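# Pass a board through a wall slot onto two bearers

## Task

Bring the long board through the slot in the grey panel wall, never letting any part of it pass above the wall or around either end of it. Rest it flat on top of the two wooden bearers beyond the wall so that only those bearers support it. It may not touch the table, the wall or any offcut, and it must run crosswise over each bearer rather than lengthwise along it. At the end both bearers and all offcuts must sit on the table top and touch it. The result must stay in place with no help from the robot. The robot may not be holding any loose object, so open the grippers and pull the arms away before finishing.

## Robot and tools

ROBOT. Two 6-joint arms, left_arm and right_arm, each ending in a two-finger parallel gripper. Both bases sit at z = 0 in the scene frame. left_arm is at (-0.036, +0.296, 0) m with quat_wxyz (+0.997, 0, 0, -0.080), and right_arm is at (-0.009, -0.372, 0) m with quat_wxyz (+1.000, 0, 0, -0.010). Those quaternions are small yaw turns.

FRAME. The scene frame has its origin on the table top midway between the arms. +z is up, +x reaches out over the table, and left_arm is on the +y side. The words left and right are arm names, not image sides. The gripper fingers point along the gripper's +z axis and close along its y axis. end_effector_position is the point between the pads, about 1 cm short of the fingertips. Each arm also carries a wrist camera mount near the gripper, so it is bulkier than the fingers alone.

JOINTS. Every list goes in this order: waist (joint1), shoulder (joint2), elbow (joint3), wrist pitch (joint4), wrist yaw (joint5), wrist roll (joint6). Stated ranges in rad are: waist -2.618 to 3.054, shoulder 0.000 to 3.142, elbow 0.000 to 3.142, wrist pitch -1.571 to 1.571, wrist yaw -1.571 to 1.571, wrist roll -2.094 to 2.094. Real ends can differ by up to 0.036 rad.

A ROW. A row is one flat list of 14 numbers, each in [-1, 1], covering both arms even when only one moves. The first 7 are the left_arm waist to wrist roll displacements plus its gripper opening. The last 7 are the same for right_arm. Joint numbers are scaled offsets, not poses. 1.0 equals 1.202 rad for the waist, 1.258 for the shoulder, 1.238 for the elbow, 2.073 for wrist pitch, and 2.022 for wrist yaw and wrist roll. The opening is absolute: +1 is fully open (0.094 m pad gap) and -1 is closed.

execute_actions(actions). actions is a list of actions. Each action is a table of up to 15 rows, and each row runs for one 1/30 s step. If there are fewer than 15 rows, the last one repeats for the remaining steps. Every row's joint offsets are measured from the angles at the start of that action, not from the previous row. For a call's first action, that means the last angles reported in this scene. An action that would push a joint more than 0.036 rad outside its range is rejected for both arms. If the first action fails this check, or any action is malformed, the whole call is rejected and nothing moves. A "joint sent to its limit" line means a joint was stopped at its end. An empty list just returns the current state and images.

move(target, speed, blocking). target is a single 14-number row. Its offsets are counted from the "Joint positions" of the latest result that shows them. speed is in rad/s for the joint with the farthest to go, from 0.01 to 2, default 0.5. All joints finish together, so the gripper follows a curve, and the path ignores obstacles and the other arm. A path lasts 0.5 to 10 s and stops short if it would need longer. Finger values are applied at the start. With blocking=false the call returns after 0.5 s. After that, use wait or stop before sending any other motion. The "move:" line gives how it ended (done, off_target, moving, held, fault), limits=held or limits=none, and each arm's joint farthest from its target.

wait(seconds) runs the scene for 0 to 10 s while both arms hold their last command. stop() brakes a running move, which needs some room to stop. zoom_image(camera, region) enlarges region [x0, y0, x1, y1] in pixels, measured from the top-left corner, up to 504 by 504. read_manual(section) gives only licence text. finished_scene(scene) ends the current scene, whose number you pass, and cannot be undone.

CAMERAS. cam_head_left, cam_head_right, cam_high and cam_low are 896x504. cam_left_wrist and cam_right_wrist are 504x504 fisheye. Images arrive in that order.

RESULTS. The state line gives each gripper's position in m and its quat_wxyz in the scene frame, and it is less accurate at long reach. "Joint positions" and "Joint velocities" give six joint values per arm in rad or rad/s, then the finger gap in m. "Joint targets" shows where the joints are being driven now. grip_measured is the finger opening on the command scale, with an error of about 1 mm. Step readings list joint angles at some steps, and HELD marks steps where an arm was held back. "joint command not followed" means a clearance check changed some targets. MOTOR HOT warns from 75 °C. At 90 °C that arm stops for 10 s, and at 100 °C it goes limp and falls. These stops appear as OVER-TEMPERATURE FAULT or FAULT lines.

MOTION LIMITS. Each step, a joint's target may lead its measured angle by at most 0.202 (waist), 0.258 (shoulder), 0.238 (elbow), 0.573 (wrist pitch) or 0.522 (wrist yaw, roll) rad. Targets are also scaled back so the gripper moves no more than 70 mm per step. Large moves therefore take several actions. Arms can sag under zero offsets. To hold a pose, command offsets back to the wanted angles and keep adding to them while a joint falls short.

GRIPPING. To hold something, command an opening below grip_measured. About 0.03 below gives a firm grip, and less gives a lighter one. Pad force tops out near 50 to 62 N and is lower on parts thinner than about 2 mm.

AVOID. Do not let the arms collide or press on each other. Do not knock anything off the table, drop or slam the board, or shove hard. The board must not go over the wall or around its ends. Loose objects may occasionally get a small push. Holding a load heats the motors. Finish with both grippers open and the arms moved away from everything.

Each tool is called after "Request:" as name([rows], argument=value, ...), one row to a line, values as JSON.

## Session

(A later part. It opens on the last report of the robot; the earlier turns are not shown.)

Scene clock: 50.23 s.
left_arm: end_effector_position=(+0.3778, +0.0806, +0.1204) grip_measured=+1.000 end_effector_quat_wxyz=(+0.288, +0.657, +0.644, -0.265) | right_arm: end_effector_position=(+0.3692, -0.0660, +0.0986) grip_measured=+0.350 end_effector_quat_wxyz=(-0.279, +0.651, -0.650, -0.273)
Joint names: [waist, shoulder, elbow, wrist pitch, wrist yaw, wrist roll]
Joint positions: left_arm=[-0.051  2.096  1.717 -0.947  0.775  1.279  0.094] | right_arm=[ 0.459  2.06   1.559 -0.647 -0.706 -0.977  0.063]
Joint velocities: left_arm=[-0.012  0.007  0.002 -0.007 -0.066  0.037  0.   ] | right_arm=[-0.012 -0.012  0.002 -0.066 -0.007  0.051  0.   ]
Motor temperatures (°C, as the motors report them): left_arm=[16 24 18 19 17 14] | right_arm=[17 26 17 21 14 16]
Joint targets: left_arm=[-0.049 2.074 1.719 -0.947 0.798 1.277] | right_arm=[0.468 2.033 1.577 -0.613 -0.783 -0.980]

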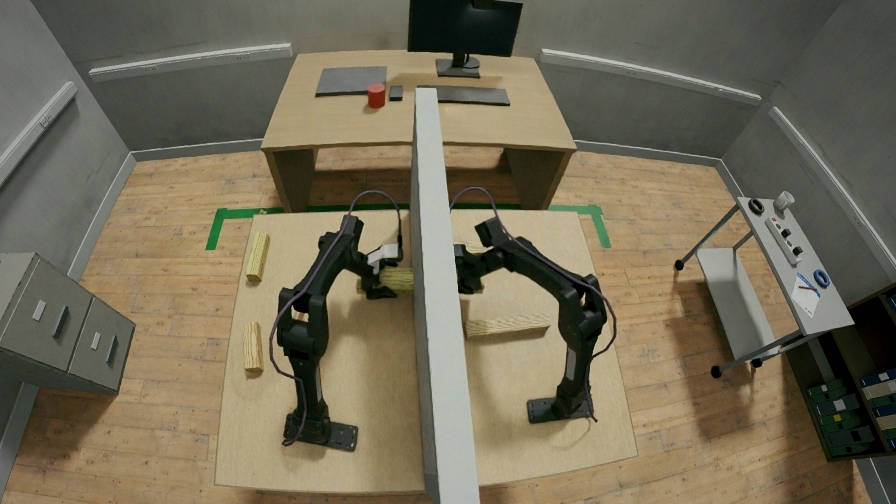

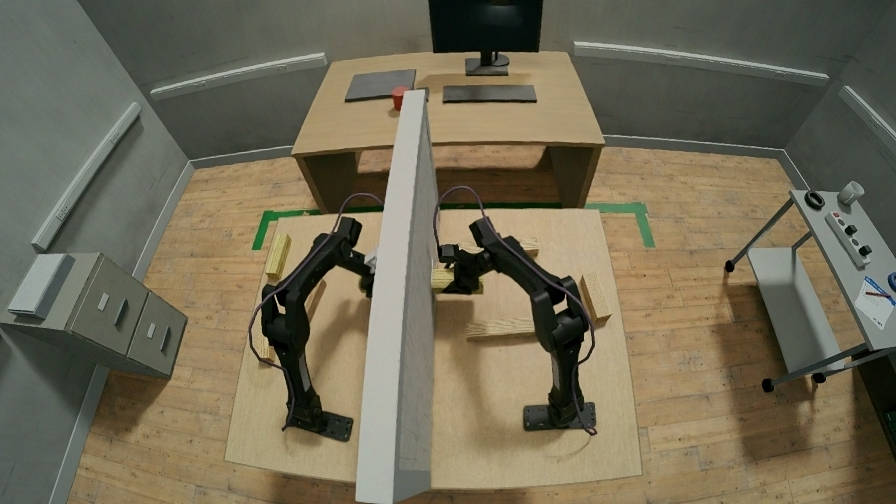

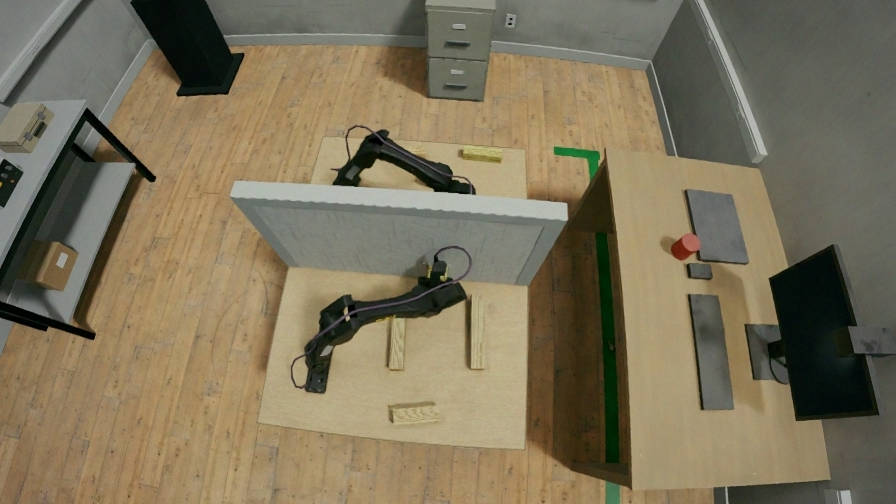

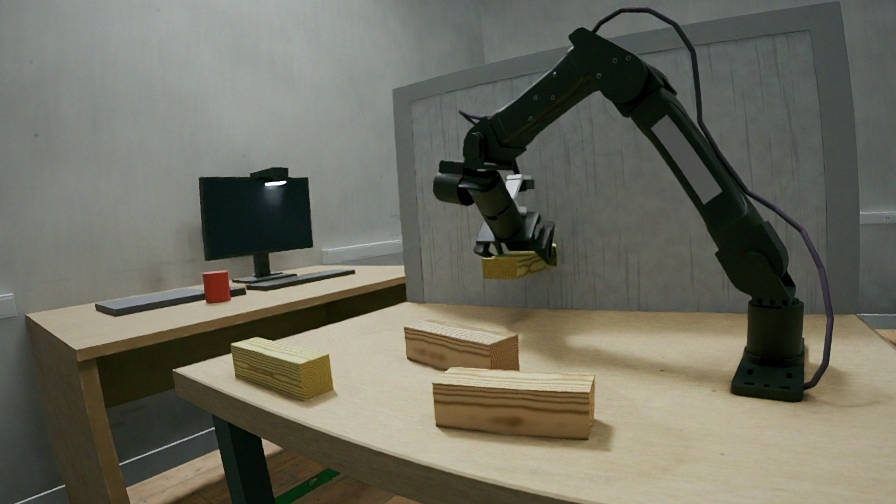

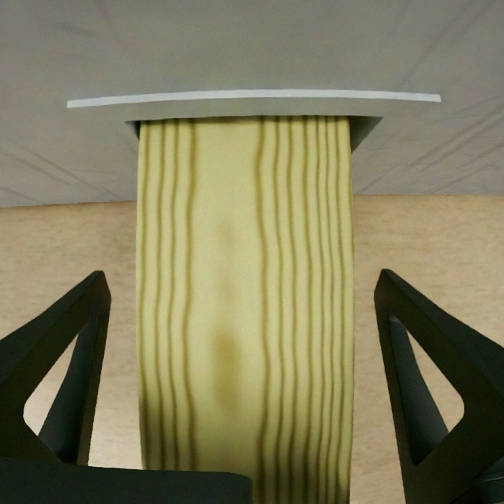

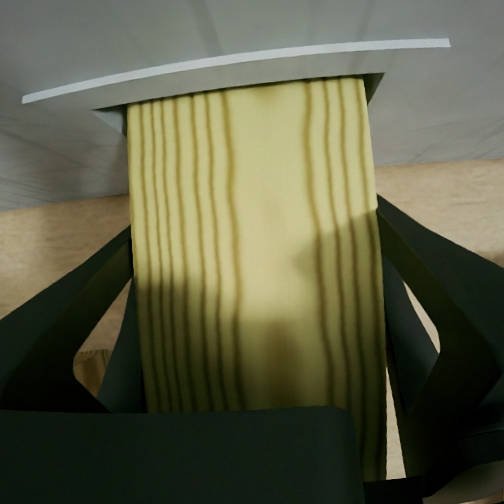

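Request:
execute_actions([
  [
[0.0017,-0.0220,0.008,0,0.009,0,1, -0.0221,-0.0408,-0.0160,0.0162,-0.0465,-0.0035,0.2],
[0.0017,-0.0291,0.008,0,0.009,0,1, -0.0395,-0.0473,-0.0258,0.0128,-0.0516,-0.0102,0.2],
[0.0017,-0.0391,0.008,0,0.009,0,1, -0.0606,-0.0557,-0.0384,0.0033,-0.0640,-0.0276,0.2],
[0.0017,-0.0513,0.008,0,0.009,0,1, -0.0840,-0.0652,-0.0527,-0.0099,-0.0744,-0.0506,0.2],
[0.0017,-0.0652,0.008,0,0.009,0,1, -0.1085,-0.0745,-0.0670,-0.0276,-0.0821,-0.0767,0.2],
[0.0017,-0.0798,0.008,0,0.009,0,1, -0.1327,-0.0816,-0.0758,-0.0480,-0.0891,-0.1042,0.2],
[0.0017,-0.0943,0.008,0,0.009,0,1, -0.1552,-0.0870,-0.0820,-0.0688,-0.0948,-0.1307,0.2],
[0.0017,-0.1079,0.008,0,0.009,0,1, -0.1745,-0.0909,-0.0859,-0.0882,-0.0993,-0.1548,0.2],
[0.0017,-0.1197,0.008,0,0.009,0,1, -0.1896,-0.0931,-0.0879,-0.1035,-0.1019,-0.1747,0.2],
[0.0017,-0.1292,0.008,0,0.009,0,1, -0.1999,-0.0942,-0.0880,-0.1140,-0.1034,-0.1889,0.2],
[0.0017,-0.1357,0.008,0,0.009,0,1, -0.2042,-0.0946,-0.0880,-0.1198,-0.1040,-0.1965,0.2],
[0.0017,-0.1388,0.008,0,0.009,0,1, -0.2048,-0.0947,-0.0880,-0.1201,-0.1038,-0.1969,0.2],
[0.0017,-0.1391,0.008,0,0.009,0,1, -0.2048,-0.0947,-0.0880,-0.1151,-0.1028,-0.1901,0.2],
[0.0017,-0.1391,0.008,0,0.009,0,1, -0.2048,-0.0947,-0.0880,-0.1045,-0.1003,-0.1767,0.2],
[0.0017,-0.1391,0.008,0,0.009,0,1, -0.2048,-0.0947,-0.0880,-0.0929,-0.0981,-0.1628,0.2]
],
])

Request:
wait(seconds=0.3)

Scene clock: 55.63 s.
left_arm: end_effector_position=(+0.3718, +0.0815, +0.1946) grip_measured=+1.000 end_effector_quat_wxyz=(+0.355, +0.672, +0.611, -0.221) | right_arm: end_effector_position=(+0.3635, -0.1743, +0.0974) grip_measured=+0.350 end_effector_quat_wxyz=(-0.276, +0.643, -0.656, -0.285)
Joint names: [waist, shoulder, elbow, wrist pitch, wrist yaw, wrist roll]
Joint positions: left_arm=[-0.051  1.924  1.717 -0.944  0.778  1.279  0.094] | right_arm=[ 0.198  1.98   1.451 -0.862 -0.8   -1.298  0.063]
Joint velocities: left_arm=[-0.012 -0.081 -0.002  0.022  0.007 -0.037  0.   ] | right_arm=[ 0.002 -0.002 -0.012 -0.007 -0.022  0.007 -0.001]
Motor temperatures (°C, as the motors report them): left_arm=[16 25 18 19 16 14] | right_arm=[17 27 17 21 15 16]
Joint targets: left_arm=[-0.049 1.921 1.727 -0.947 0.793 1.279] | right_arm=[0.213 1.941 1.450 -0.840 -0.904 -1.306]
Step readings (joint positions):
0: left_arm=[-0.051 2.096 1.717 -0.947 0.775 1.279] | right_arm=[0.459 2.060 1.559 -0.647 -0.706 -0.977]
1: left_arm=[-0.051 2.096 1.717 -0.947 0.775 1.279] | right_arm=[0.458 2.059 1.556 -0.646 -0.707 -0.977]
2: left_arm=[-0.051 2.096 1.717 -0.947 0.775 1.279] | right_arm=[0.453 2.055 1.548 -0.645 -0.711 -0.979]
4: left_arm=[-0.051 2.090 1.717 -0.947 0.775 1.279] | right_arm=[0.430 2.041 1.523 -0.651 -0.732 -1.003]
8: left_arm=[-0.051 2.037 1.717 -0.947 0.775 1.279] | right_arm=[0.317 2.002 1.468 -0.734 -0.778 -1.128]
15: Joint positions above

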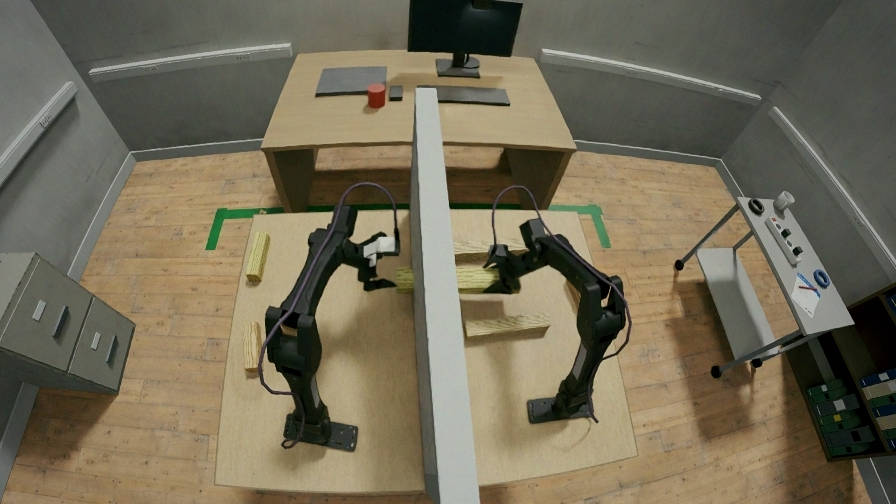

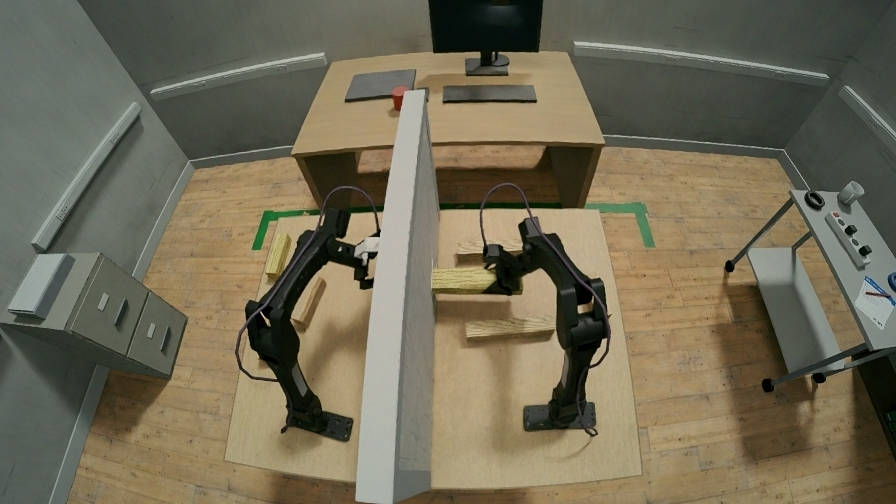

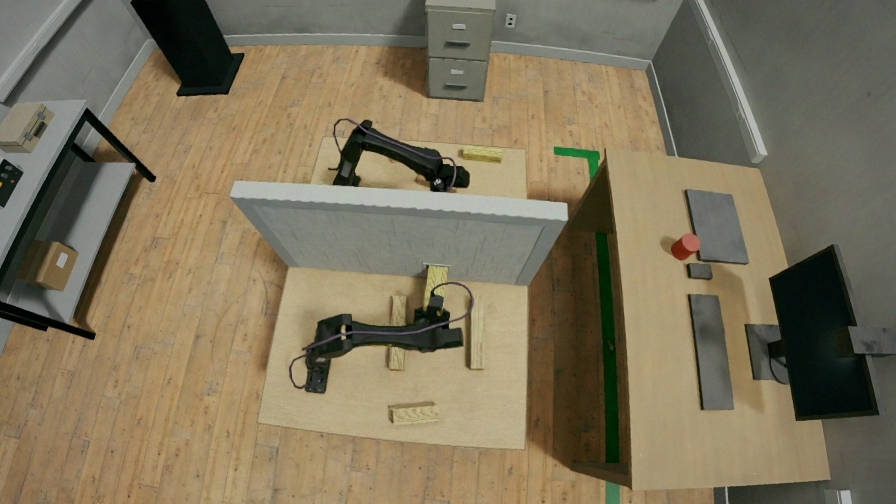

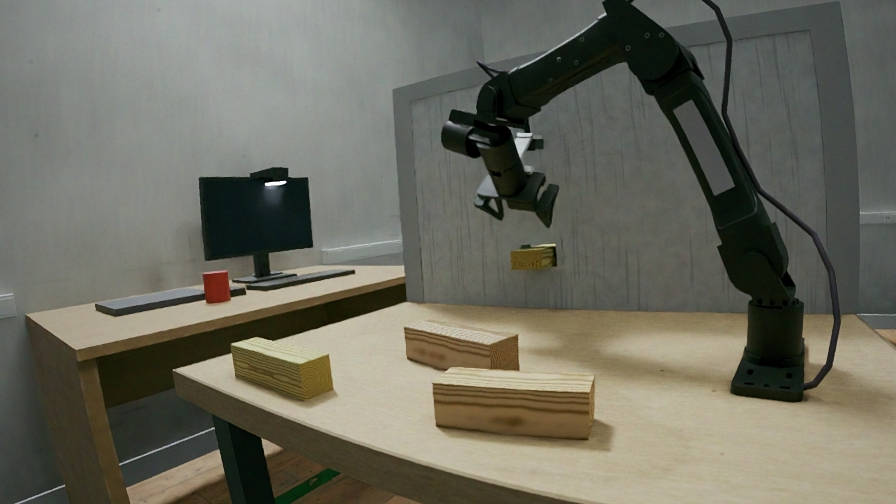

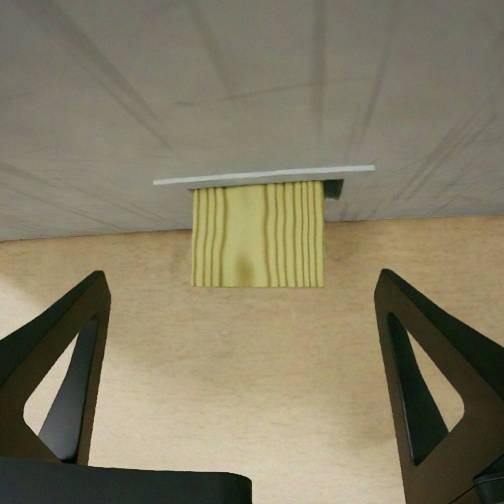

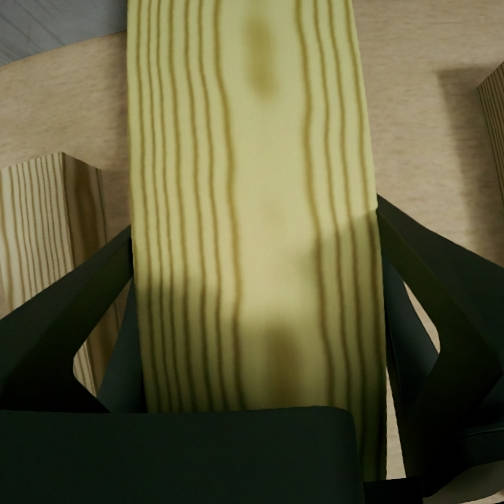

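Scene clock: 55.93 s.
left_arm: end_effector_position=(+0.3718, +0.0815, +0.1952) grip_measured=+1.000 end_effector_quat_wxyz=(+0.356, +0.672, +0.611, -0.221) | right_arm: end_effector_position=(+0.3622, -0.1717, +0.0975) grip_measured=+0.350 end_effector_quat_wxyz=(-0.275, +0.645, -0.653, -0.286)
Joint names: [waist, shoulder, elbow, wrist pitch, wrist yaw, wrist roll]
Joint positions: left_arm=[-0.051  1.923  1.717 -0.943  0.778  1.279  0.094] | right_arm=[ 0.205  1.98   1.451 -0.862 -0.8   -1.298  0.063]
Joint velocities: left_arm=[ 0.002 -0.007 -0.002  0.007 -0.022  0.037  0.   ] | right_arm=[ 0.002 -0.007  0.002  0.022  0.022  0.051 -0.001]
Motor temperatures (°C, as the motors report them): left_arm=[16 25 18 19 16 14] | right_arm=[17 27 17 21 15 16]
Joint targets: left_arm=[-0.049 1.921 1.727 -0.948 0.793 1.279] | right_arm=[0.213 1.941 1.450 -0.840 -0.904 -1.306]
wait: 0.30 s; no rest

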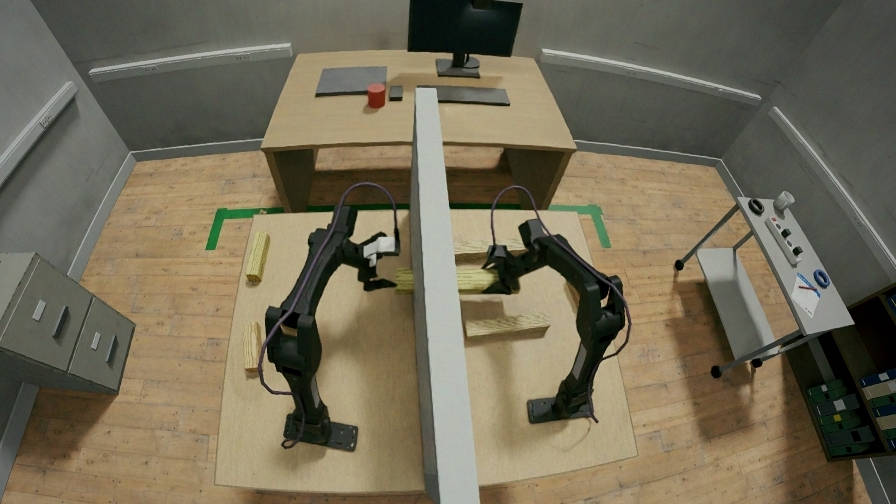

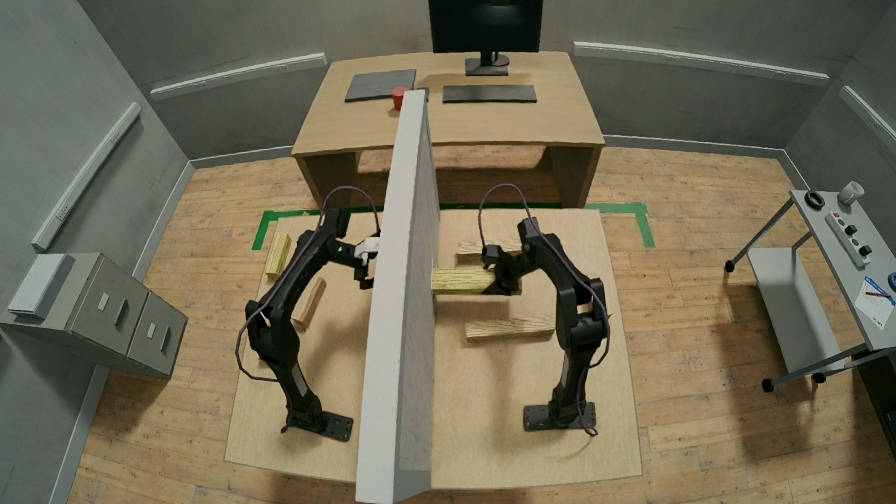

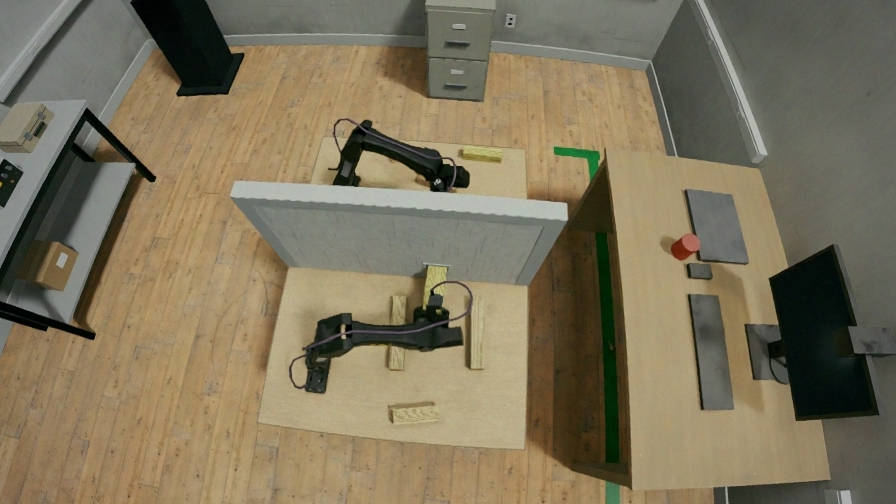

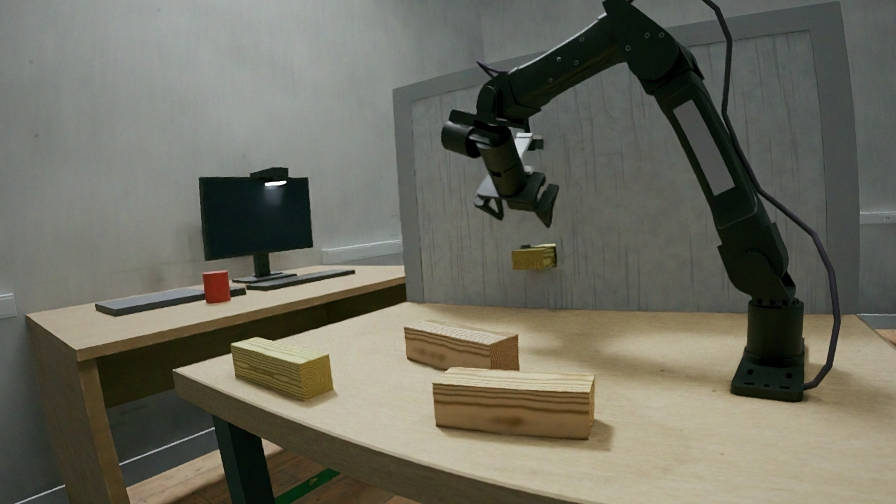

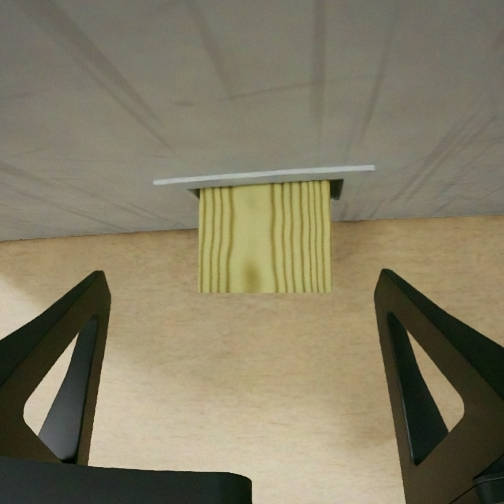

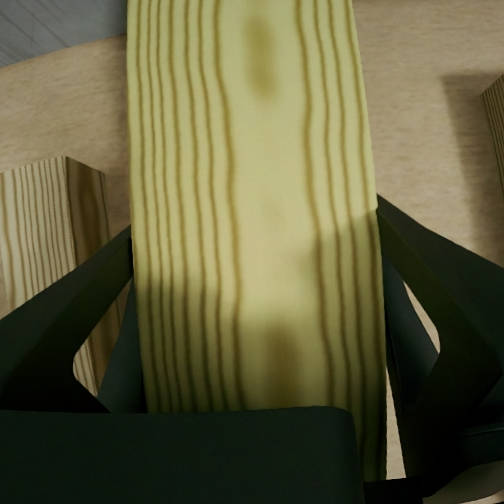

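Request:
zoom_image(camera="cam_low", region=[490, 220, 590, 290])

Request:
zoom_image(camera="cam_high", region=[370, 250, 510, 390])

Region (490, 220, 590, 290) of cam_low's 896x504 image, scaled by 5.040, with more detail than that image has; it fills the top 353 rows of this view, and the rest is white.

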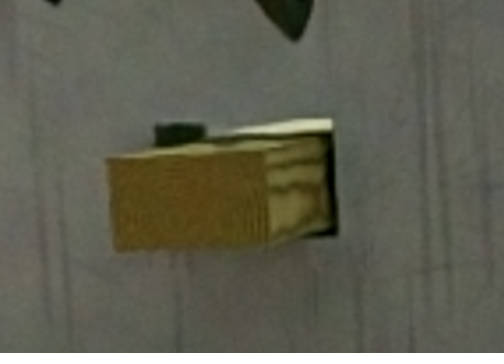

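Region (370, 250, 510, 390) of cam_high's 896x504 image, scaled by 3.600, with more detail than that image has.

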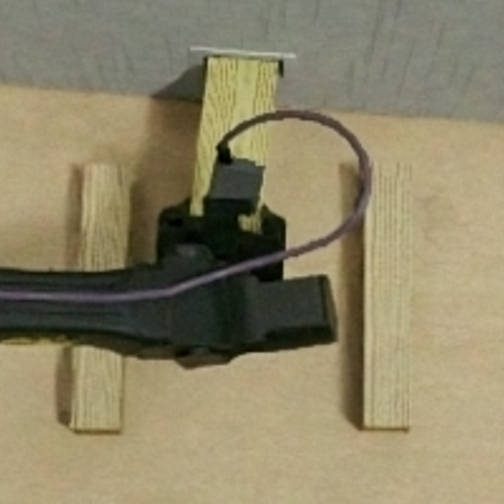

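Request:
execute_actions([
  [
[0.0017,-0.006,0.008,-0.002,0.0074,0,1, -0.0293,-0.0238,0.0081,0.0018,-0.0524,-0.0040,0.2],
[0.0017,-0.006,0.008,-0.002,0.0074,0,1, -0.0524,-0.0159,0.0162,-0.0063,-0.0539,-0.0201,0.2],
[0.0017,-0.006,0.008,-0.002,0.0074,0,1, -0.0804,-0.0095,0.0242,-0.0273,-0.0586,-0.0554,0.2],
[0.0017,-0.006,0.008,-0.002,0.0074,0,1, -0.1113,-0.0048,0.0299,-0.0542,-0.0616,-0.0949,0.2],
[0.0017,-0.006,0.008,-0.002,0.0074,0,1, -0.1439,-0.0032,0.0326,-0.0870,-0.0631,-0.1359,0.2],
[0.0017,-0.006,0.008,-0.002,0.0074,0,1, -0.1759,0.0018,0.0414,-0.1219,-0.0569,-0.1759,0.2],
[0.0017,-0.006,0.008,-0.002,0.0074,0,1, -0.2058,0.0094,0.0525,-0.1555,-0.0472,-0.2129,0.2],
[0.0017,-0.006,0.008,-0.002,0.0074,0,1, -0.2313,0.0180,0.0649,-0.1853,-0.0433,-0.2449,0.2],
[0.0017,-0.006,0.008,-0.002,0.0074,0,1, -0.2514,0.0269,0.0775,-0.2046,-0.0406,-0.2692,0.2],
[0.0017,-0.006,0.008,-0.002,0.0074,0,1, -0.2650,0.0347,0.0885,-0.2134,-0.0396,-0.2855,0.2],
[0.0017,-0.006,0.008,-0.002,0.0074,0,1, -0.2707,0.0406,0.0967,-0.2153,-0.0396,-0.2928,0.2],
[0.0017,-0.006,0.008,-0.002,0.0074,0,1, -0.2715,0.0436,0.1009,-0.2124,-0.0406,-0.2903,0.2],
[0.0017,-0.006,0.008,-0.002,0.0074,0,1, -0.2715,0.0439,0.1012,-0.2066,-0.0420,-0.2788,0.2],
[0.0017,-0.006,0.008,-0.002,0.0074,0,1, -0.2715,0.0439,0.1012,-0.1988,-0.0435,-0.2584,0.2],
[0.0017,-0.006,0.008,-0.002,0.0074,0,1, -0.2715,0.0439,0.1012,-0.1925,-0.0445,-0.2462,0.2]
],
])

Scene clock: 59.63 s.
left_arm: end_effector_position=(+0.3718, +0.0815, +0.1952) grip_measured=+1.000 end_effector_quat_wxyz=(+0.356, +0.672, +0.611, -0.221) | right_arm: end_effector_position=(+0.3614, -0.3060, +0.0927) grip_measured=+0.350 end_effector_quat_wxyz=(-0.276, +0.647, -0.658, -0.270)
Joint names: [waist, shoulder, elbow, wrist pitch, wrist yaw, wrist roll]
Joint positions: left_arm=[-0.051  1.923  1.717 -0.943  0.778  1.279  0.094] | right_arm=[-0.146  2.042  1.535 -1.211 -0.781 -1.782  0.063]
Joint velocities: left_arm=[ 0.002 -0.007 -0.002  0.037 -0.022  0.081  0.   ] | right_arm=[-0.002  0.022  0.037 -0.081  0.022 -0.051 -0.   ]
Motor temperatures (°C, as the motors report them): left_arm=[16 24 18 19 16 14] | right_arm=[17 27 17 21 15 16]
Joint targets: left_arm=[-0.049 1.915 1.727 -0.947 0.793 1.279] | right_arm=[-0.121 2.036 1.576 -1.261 -0.890 -1.796]
Step readings (joint positions):
0: left_arm=[-0.051 1.923 1.717 -0.943 0.778 1.279] | right_arm=[0.205 1.980 1.451 -0.862 -0.800 -1.298]
1: left_arm=[-0.051 1.923 1.717 -0.943 0.778 1.279] | right_arm=[0.203 1.980 1.451 -0.862 -0.801 -1.298]
2: left_arm=[-0.051 1.923 1.717 -0.943 0.778 1.279] | right_arm=[0.196 1.980 1.451 -0.865 -0.804 -1.305]
4: left_arm=[-0.051 1.923 1.717 -0.943 0.778 1.279] | right_arm=[0.162 1.980 1.451 -0.889 -0.816 -1.352]
8: left_arm=[-0.051 1.923 1.717 -0.943 0.778 1.279] | right_arm=[0.013 1.992 1.470 -1.048 -0.824 -1.563]
15: Joint positions above

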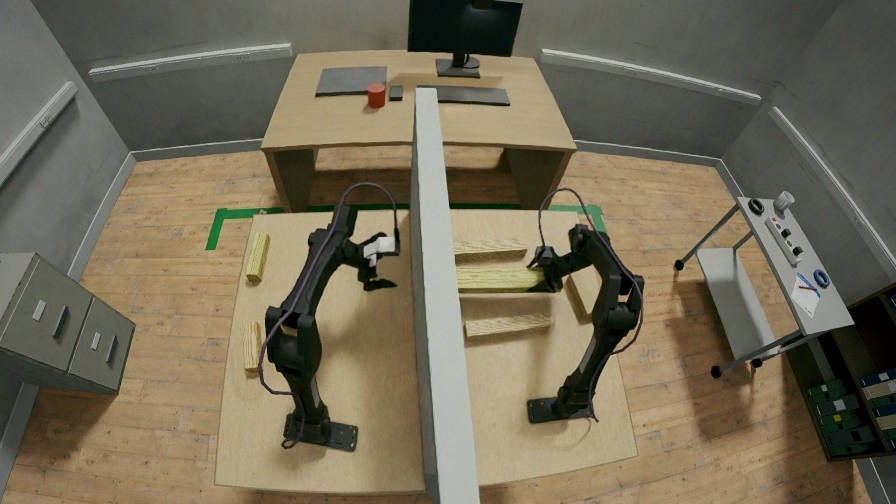

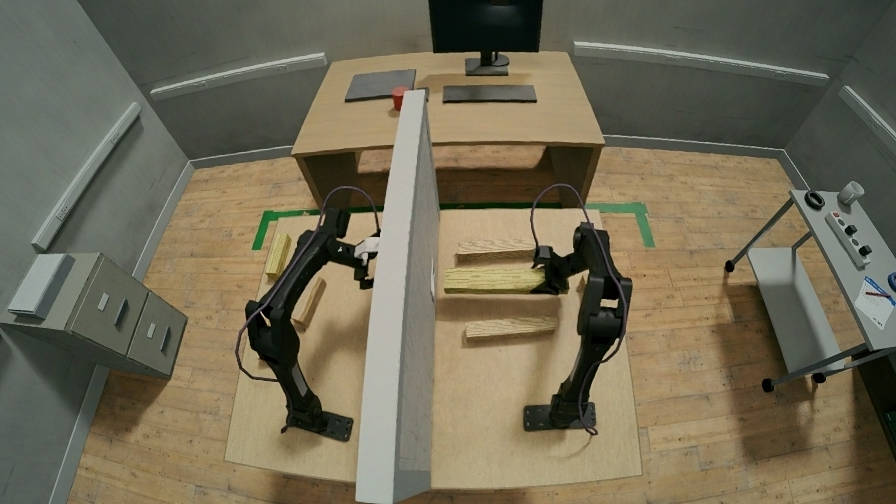

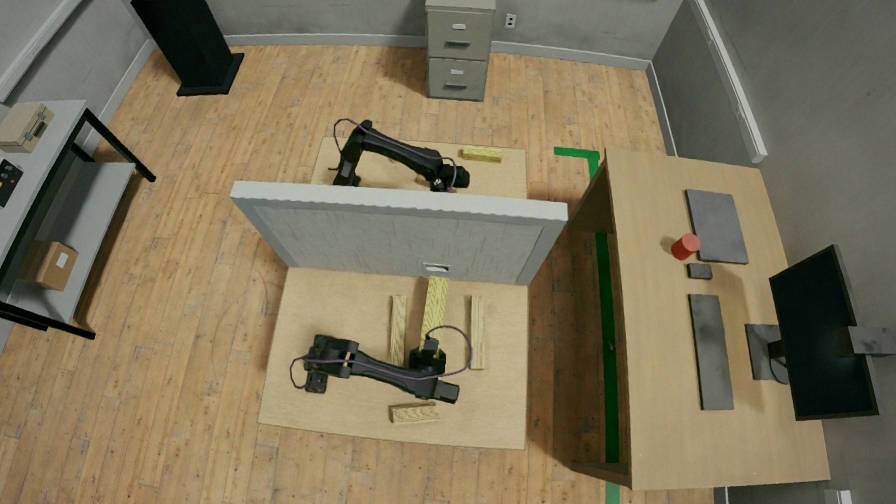

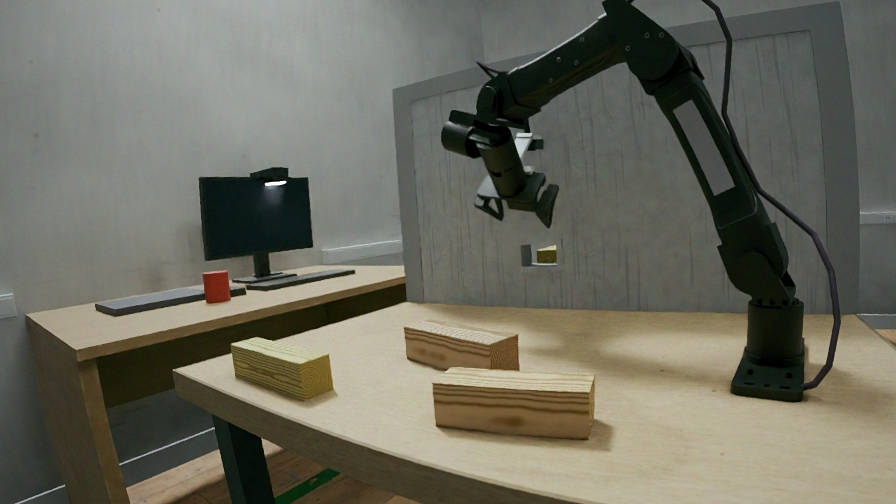

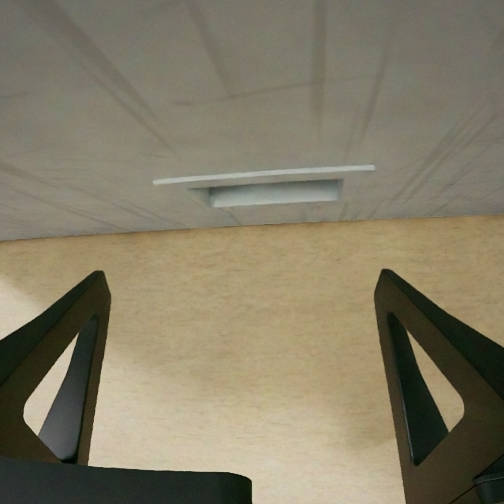

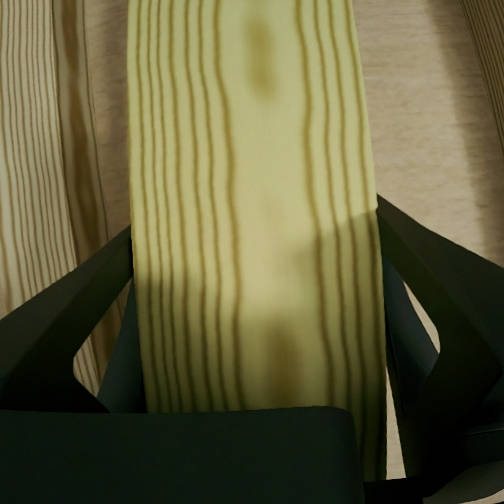

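Request:
execute_actions(actions=[])

Request:
zoom_image(camera="cam_head_right", region=[420, 200, 640, 360])

Request:
zoom_image(camera="cam_high", region=[350, 250, 540, 440])

Scene clock: 59.87 s.
left_arm: end_effector_position=(+0.3718, +0.0815, +0.1952) grip_measured=+1.000 end_effector_quat_wxyz=(+0.356, +0.672, +0.611, -0.221) | right_arm: end_effector_position=(+0.3574, -0.2983, +0.0937) grip_measured=+0.350 end_effector_quat_wxyz=(-0.271, +0.653, -0.651, -0.277)
Joint names: [waist, shoulder, elbow, wrist pitch, wrist yaw, wrist roll]
Joint positions: left_arm=[-0.051  1.923  1.717 -0.943  0.778  1.279  0.094] | right_arm=[-0.127  2.043  1.538 -1.228 -0.783 -1.788  0.063]
Joint velocities: left_arm=[-0.002  0.012  0.017 -0.066 -0.007  0.066  0.   ] | right_arm=[-0.007 -0.012  0.002  0.022  0.022 -0.066 -0.001]
Motor temperatures (°C, as the motors report them): left_arm=[16 24 18 19 16 14] | right_arm=[17 27 17 21 15 16]
Joint targets: left_arm=[-0.049 1.915 1.727 -0.947 0.793 1.279] | right_arm=[-0.121 2.035 1.576 -1.261 -0.890 -1.796]

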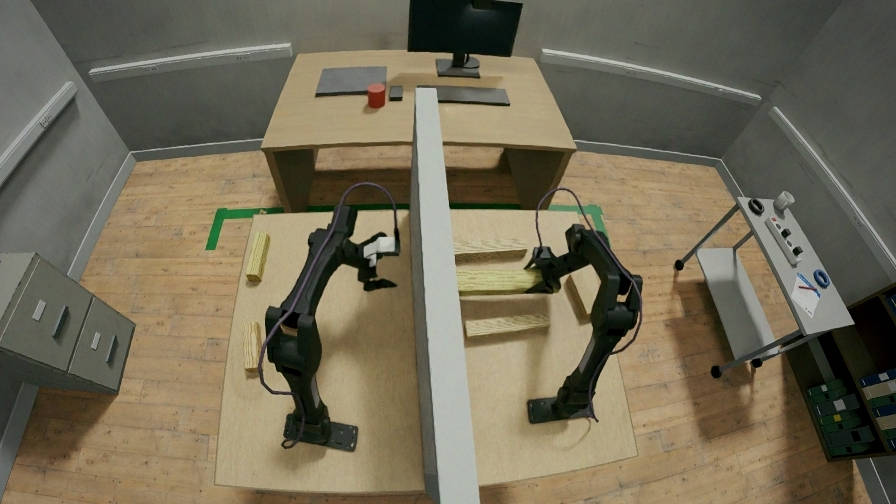

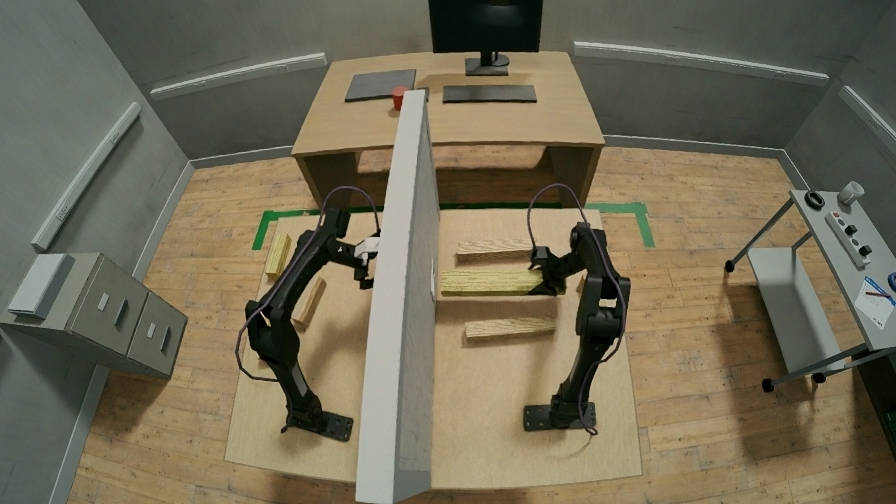

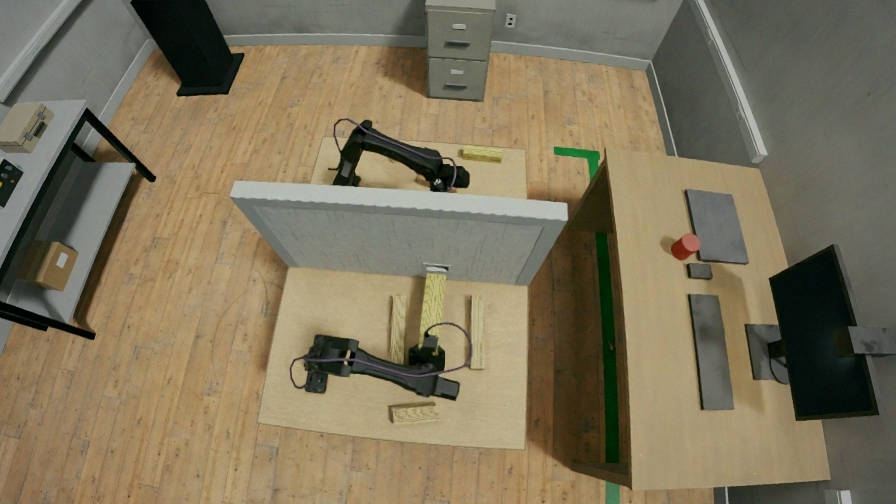

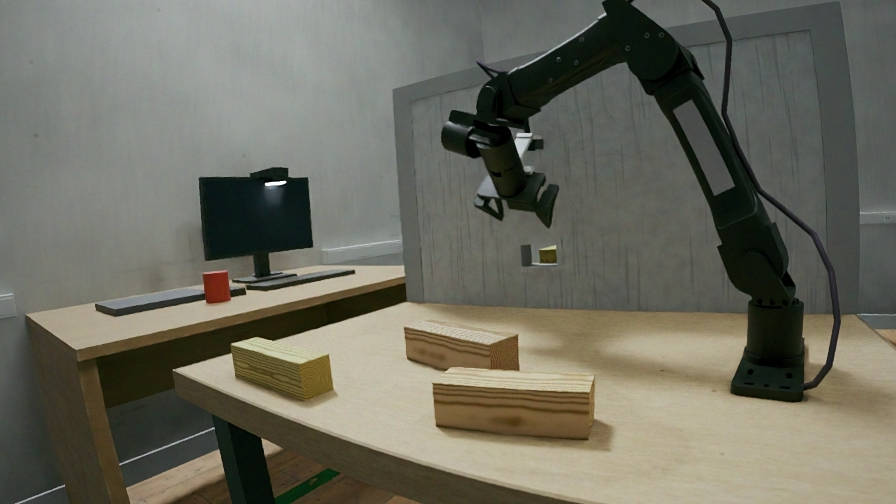

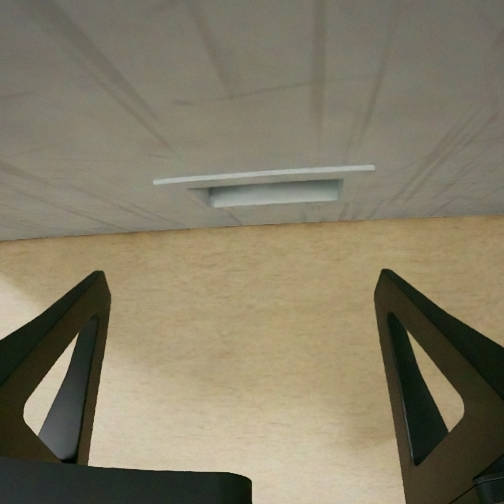

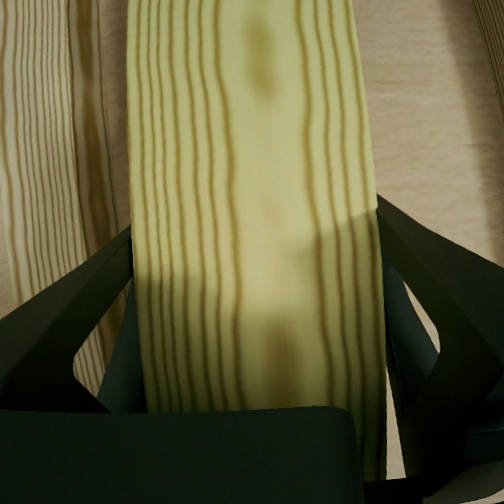

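Region (420, 200, 640, 360) of cam_head_right's 896x504 image, scaled by 2.291, with more detail than that image has; it fills the top 367 rows of this view, and the rest is white.

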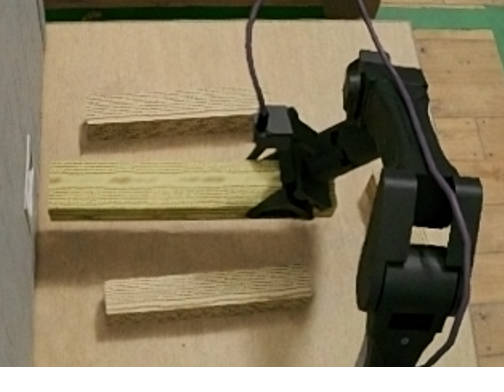

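Region (350, 250, 540, 440) of cam_high's 896x504 image, scaled by 2.653, with more detail than that image has.

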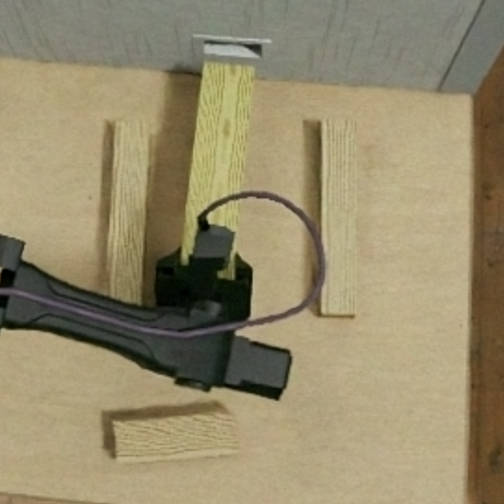

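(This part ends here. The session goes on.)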